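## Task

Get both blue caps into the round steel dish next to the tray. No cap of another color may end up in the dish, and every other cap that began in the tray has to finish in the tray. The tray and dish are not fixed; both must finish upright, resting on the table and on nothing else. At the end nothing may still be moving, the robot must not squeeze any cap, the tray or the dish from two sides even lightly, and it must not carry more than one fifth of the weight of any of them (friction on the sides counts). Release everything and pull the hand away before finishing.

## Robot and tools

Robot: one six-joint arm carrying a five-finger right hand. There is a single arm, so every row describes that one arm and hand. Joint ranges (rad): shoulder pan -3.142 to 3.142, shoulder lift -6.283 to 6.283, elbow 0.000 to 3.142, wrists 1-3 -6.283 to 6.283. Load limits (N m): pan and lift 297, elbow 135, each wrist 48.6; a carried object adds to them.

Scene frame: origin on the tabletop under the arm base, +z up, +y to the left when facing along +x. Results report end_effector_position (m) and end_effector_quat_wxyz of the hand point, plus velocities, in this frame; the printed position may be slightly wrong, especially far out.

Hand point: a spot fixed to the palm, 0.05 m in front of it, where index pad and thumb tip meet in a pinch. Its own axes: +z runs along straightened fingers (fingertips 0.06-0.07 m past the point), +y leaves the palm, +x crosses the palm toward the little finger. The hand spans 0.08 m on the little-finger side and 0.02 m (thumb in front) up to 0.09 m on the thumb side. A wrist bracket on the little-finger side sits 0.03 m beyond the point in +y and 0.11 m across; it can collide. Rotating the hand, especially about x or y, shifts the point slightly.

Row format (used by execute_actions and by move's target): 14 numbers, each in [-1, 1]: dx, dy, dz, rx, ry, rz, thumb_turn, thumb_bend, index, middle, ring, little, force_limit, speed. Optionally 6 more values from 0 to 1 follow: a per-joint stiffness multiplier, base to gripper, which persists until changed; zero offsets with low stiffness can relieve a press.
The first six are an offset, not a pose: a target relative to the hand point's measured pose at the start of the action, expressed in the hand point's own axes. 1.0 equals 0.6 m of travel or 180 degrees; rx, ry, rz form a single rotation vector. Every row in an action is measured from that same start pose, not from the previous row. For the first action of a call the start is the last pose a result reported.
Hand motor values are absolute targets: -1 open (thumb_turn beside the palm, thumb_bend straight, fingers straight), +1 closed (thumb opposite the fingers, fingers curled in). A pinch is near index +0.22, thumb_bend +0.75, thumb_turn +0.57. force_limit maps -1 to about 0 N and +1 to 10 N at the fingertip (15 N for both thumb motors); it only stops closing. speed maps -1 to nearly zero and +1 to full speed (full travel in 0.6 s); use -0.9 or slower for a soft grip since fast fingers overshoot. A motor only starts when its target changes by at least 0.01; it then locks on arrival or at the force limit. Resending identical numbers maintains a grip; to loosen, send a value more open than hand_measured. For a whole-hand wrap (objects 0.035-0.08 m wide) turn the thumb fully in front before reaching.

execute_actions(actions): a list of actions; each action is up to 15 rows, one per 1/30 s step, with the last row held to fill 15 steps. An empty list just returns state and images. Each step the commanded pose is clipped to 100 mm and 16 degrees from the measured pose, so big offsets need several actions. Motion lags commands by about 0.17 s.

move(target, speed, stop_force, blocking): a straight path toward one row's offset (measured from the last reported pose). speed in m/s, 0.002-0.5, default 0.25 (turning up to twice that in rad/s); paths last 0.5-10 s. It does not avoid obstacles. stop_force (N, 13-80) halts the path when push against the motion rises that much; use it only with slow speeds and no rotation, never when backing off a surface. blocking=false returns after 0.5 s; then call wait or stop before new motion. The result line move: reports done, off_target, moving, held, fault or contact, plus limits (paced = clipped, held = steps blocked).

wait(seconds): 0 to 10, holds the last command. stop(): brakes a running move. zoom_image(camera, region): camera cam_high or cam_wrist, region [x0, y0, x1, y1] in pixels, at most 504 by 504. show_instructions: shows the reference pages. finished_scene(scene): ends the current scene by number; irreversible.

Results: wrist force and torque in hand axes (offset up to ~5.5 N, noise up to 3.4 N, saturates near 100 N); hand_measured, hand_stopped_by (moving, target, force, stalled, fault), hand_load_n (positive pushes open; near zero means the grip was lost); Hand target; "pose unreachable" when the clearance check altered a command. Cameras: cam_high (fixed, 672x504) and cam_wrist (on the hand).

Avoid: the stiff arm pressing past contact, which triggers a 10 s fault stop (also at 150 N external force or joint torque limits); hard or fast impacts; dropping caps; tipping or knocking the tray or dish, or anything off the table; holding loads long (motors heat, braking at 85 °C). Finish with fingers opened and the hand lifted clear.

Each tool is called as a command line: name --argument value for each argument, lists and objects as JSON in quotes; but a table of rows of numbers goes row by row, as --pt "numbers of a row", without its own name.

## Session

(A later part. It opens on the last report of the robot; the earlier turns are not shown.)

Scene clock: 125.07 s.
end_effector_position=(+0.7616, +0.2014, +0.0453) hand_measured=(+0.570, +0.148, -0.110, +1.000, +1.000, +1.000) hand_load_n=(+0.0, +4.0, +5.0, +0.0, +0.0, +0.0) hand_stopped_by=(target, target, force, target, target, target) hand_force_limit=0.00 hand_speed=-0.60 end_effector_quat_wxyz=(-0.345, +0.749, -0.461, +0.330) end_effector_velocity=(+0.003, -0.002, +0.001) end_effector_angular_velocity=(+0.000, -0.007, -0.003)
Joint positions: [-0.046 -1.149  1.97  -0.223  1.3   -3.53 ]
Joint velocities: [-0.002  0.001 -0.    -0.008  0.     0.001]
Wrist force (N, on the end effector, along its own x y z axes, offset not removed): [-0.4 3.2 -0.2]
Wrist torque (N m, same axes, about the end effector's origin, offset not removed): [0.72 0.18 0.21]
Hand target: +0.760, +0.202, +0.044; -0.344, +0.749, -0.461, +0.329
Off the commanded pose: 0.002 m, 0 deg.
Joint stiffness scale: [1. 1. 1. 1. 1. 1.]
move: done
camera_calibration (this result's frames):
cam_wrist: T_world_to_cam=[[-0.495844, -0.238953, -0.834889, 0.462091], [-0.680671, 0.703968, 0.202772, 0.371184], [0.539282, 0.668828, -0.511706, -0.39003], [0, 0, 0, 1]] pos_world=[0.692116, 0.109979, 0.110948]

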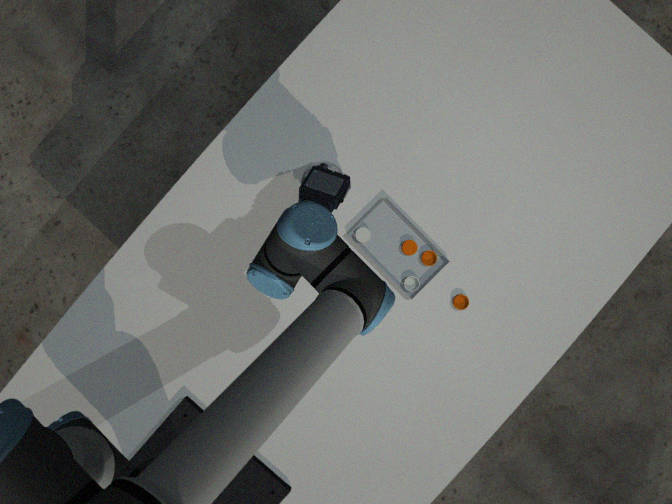

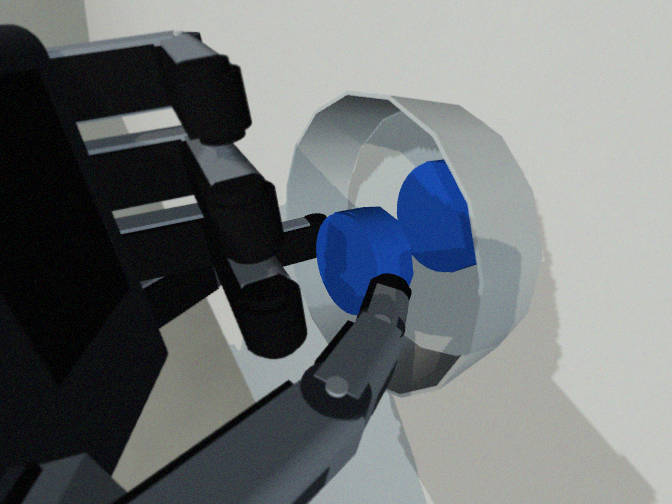

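execute_actions --actions '[[[0,0,0,0,0,0,0.57,0.15,-0.35,1,1,1,0.0,-0.3]],[[0,0,0,0,0,0,0.57,0.15,-0.35,1,1,1,0.0,-0.3]]]'

move --target '[0.0291, -0.1368, -0.0908, 0, 0, 0, 0.57, 0.15, -0.35, 1, 1, 1, 0.0, -0.3]' --speed 0.15

Scene clock: 131.30 s.
end_effector_position=(+0.7618, +0.2014, +0.0454) hand_measured=(+0.570, +0.150, -0.350, +1.000, +1.000, +1.000) hand_load_n=(+0.0, +0.0, +0.0, +0.0, +0.0, +0.0) hand_stopped_by=(target, target, target, target, target, target) hand_force_limit=0.00 hand_speed=-0.30 end_effector_quat_wxyz=(-0.345, +0.748, -0.461, +0.330) end_effector_velocity=(+0.000, +0.001, -0.000) end_effector_angular_velocity=(-0.001, -0.001, +0.002)
Joint positions: [-0.046 -1.149  1.97  -0.224  1.3   -3.53 ]
Joint velocities: [ 0.001  0.    -0.    -0.001 -0.    -0.001]
Wrist force (N, on the end effector, along its own x y z axes, offset not removed): [-3.0 -0.5 -1.9]
Wrist torque (N m, same axes, about the end effector's origin, offset not removed): [0.42 0.76 -0.09]
Hand target: +0.762, +0.201, +0.045; -0.345, +0.748, -0.461, +0.330
Off the commanded pose: 0.000 m, 0 deg.
Joint stiffness scale: [1. 1. 1. 1. 1. 1.]
Step readings (end_effector_position; steps 1 to 15: 1st action; 16 to 30: 2nd action):
0: (+0.7619, +0.2014, +0.0454)
1: (+0.7619, +0.2014, +0.0454)
2: (+0.7619, +0.2014, +0.0454)
4: (+0.7619, +0.2014, +0.0454)
8: (+0.7619, +0.2014, +0.0454)
15: (+0.7618, +0.2014, +0.0454)
16: (+0.7618, +0.2014, +0.0454)
17: (+0.7618, +0.2014, +0.0454)
19: (+0.7618, +0.2014, +0.0454)
23: (+0.7618, +0.2014, +0.0454)
30: end_effector_position above
camera_calibration (this result's frames):
cam_wrist: T_world_to_cam=[[-0.495215, -0.238995, -0.83525, 0.461811], [-0.680826, 0.703976, 0.202224, 0.371472], [0.539665, 0.668805, -0.511334, -0.390405], [0, 0, 0, 1]] pos_world=[0.692292, 0.109968, 0.11098]

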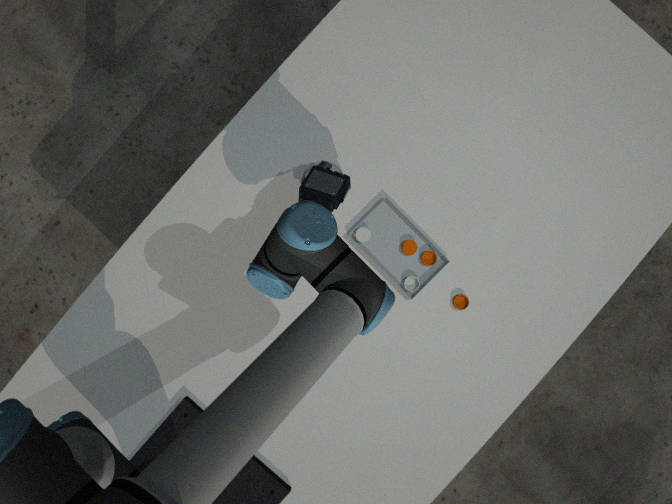

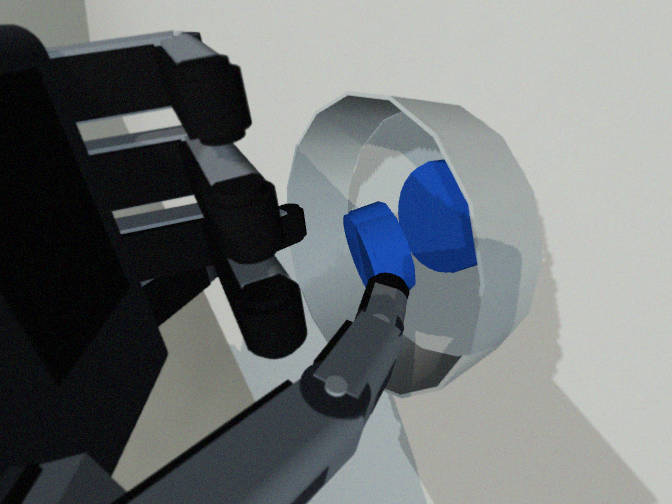

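Scene clock: 132.60 s.
end_effector_position=(+0.7604, +0.2019, +0.1444) hand_measured=(+0.570, +0.150, -0.350, +1.000, +1.000, +1.000) hand_load_n=(+0.0, +0.0, +0.0, +0.0, +0.0, +0.0) hand_stopped_by=(target, target, target, target, target, target) hand_force_limit=0.00 hand_speed=-0.30 end_effector_quat_wxyz=(-0.345, +0.749, -0.461, +0.330) end_effector_velocity=(-0.003, -0.000, -0.001) end_effector_angular_velocity=(+0.001, +0.009, -0.002)
Joint positions: [-0.046 -1.267  1.915 -0.05   1.3   -3.53 ]
Joint velocities: [-0.     0.     0.     0.009  0.001  0.001]
Wrist force (N, on the end effector, along its own x y z axes, offset not removed): [0.5 1.2 -3.1]
Wrist torque (N m, same axes, about the end effector's origin, offset not removed): [0.61 0.28 0.12]
Hand target: +0.762, +0.202, +0.145; -0.345, +0.748, -0.461, +0.330
Off the commanded pose: 0.002 m, 0 deg.
Joint stiffness scale: [1. 1. 1. 1. 1. 1.]
move: done
camera_calibration (this result's frames):
cam_wrist: T_world_to_cam=[[-0.495626, -0.238967, -0.835015, 0.544229], [-0.680725, 0.70397, 0.202582, 0.350005], [0.539415, 0.66882, -0.511577, -0.339077], [0, 0, 0, 1]] pos_world=[0.690894, 0.110441, 0.21007]

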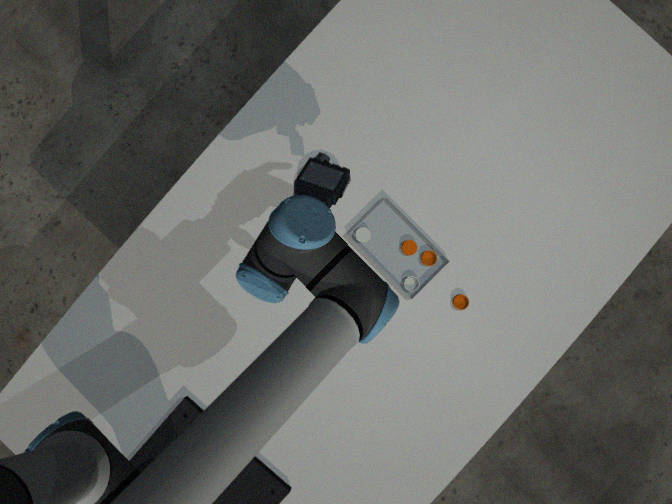

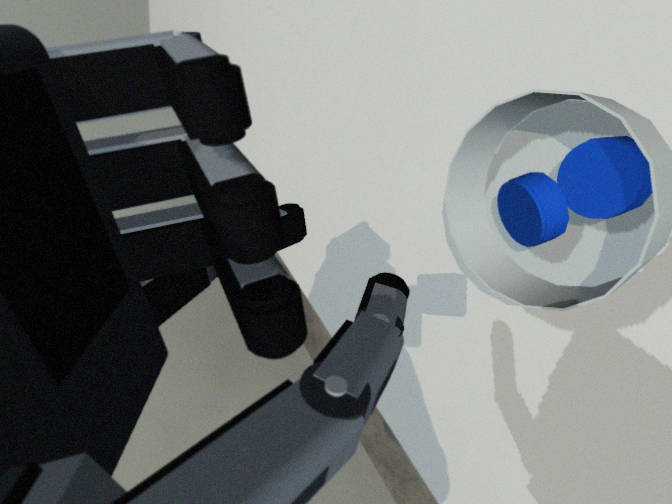

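wait --seconds 2

Scene clock: 136.77 s.
end_effector_position=(+0.7600, +0.2019, +0.1443) hand_measured=(+0.570, +0.150, -0.350, +1.000, +1.000, +1.000) hand_load_n=(+0.0, +0.0, +0.0, +0.0, +0.0, +0.0) hand_stopped_by=(target, target, target, target, target, target) hand_force_limit=0.00 hand_speed=-0.30 end_effector_quat_wxyz=(-0.344, +0.749, -0.461, +0.329) end_effector_velocity=(+0.000, -0.001, +0.000) end_effector_angular_velocity=(-0.001, -0.001, +0.002)
Joint positions: [-0.046 -1.267  1.915 -0.049  1.3   -3.53 ]
Joint velocities: [-0.002 -0.    -0.    -0.    -0.003 -0.002]
Wrist force (N, on the end effector, along its own x y z axes, offset not removed): [0.6 -1.4 -1.5]
Wrist torque (N m, same axes, about the end effector's origin, offset not removed): [0.09 0.35 0.23]
Hand target: +0.762, +0.202, +0.145; -0.345, +0.748, -0.461, +0.330
Off the commanded pose: 0.002 m, 0 deg.
Joint stiffness scale: [1. 1. 1. 1. 1. 1.]
wait: 2.00 s; at rest from the start
camera_calibration (this result's frames):
cam_wrist: T_world_to_cam=[[-0.496531, -0.238906, -0.834494, 0.544578], [-0.680502, 0.703959, 0.20337, 0.349512], [0.538863, 0.668854, -0.512113, -0.338485], [0, 0, 0, 1]] pos_world=[0.690641, 0.110458, 0.210024]

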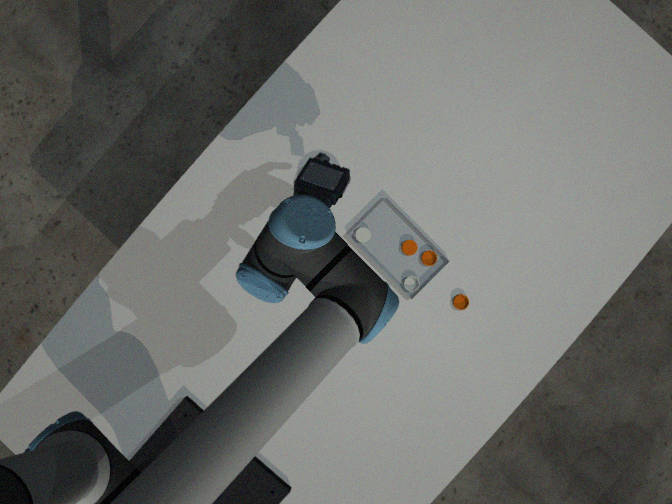

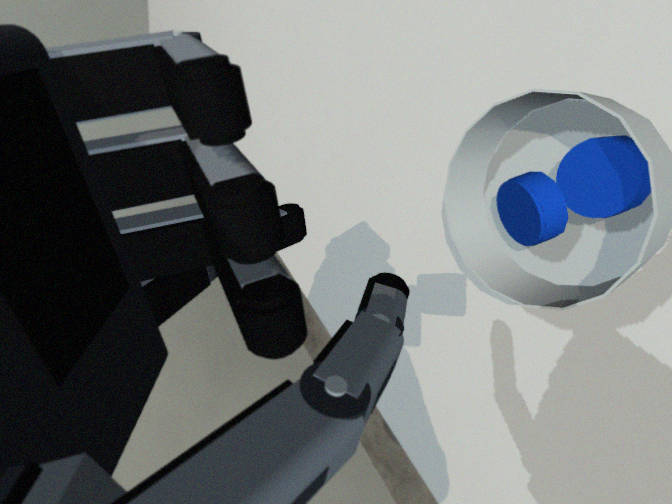

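Both blue caps are in the dish and nothing is moving.

finished_scene --scene 2

The scene is finished: the task was done.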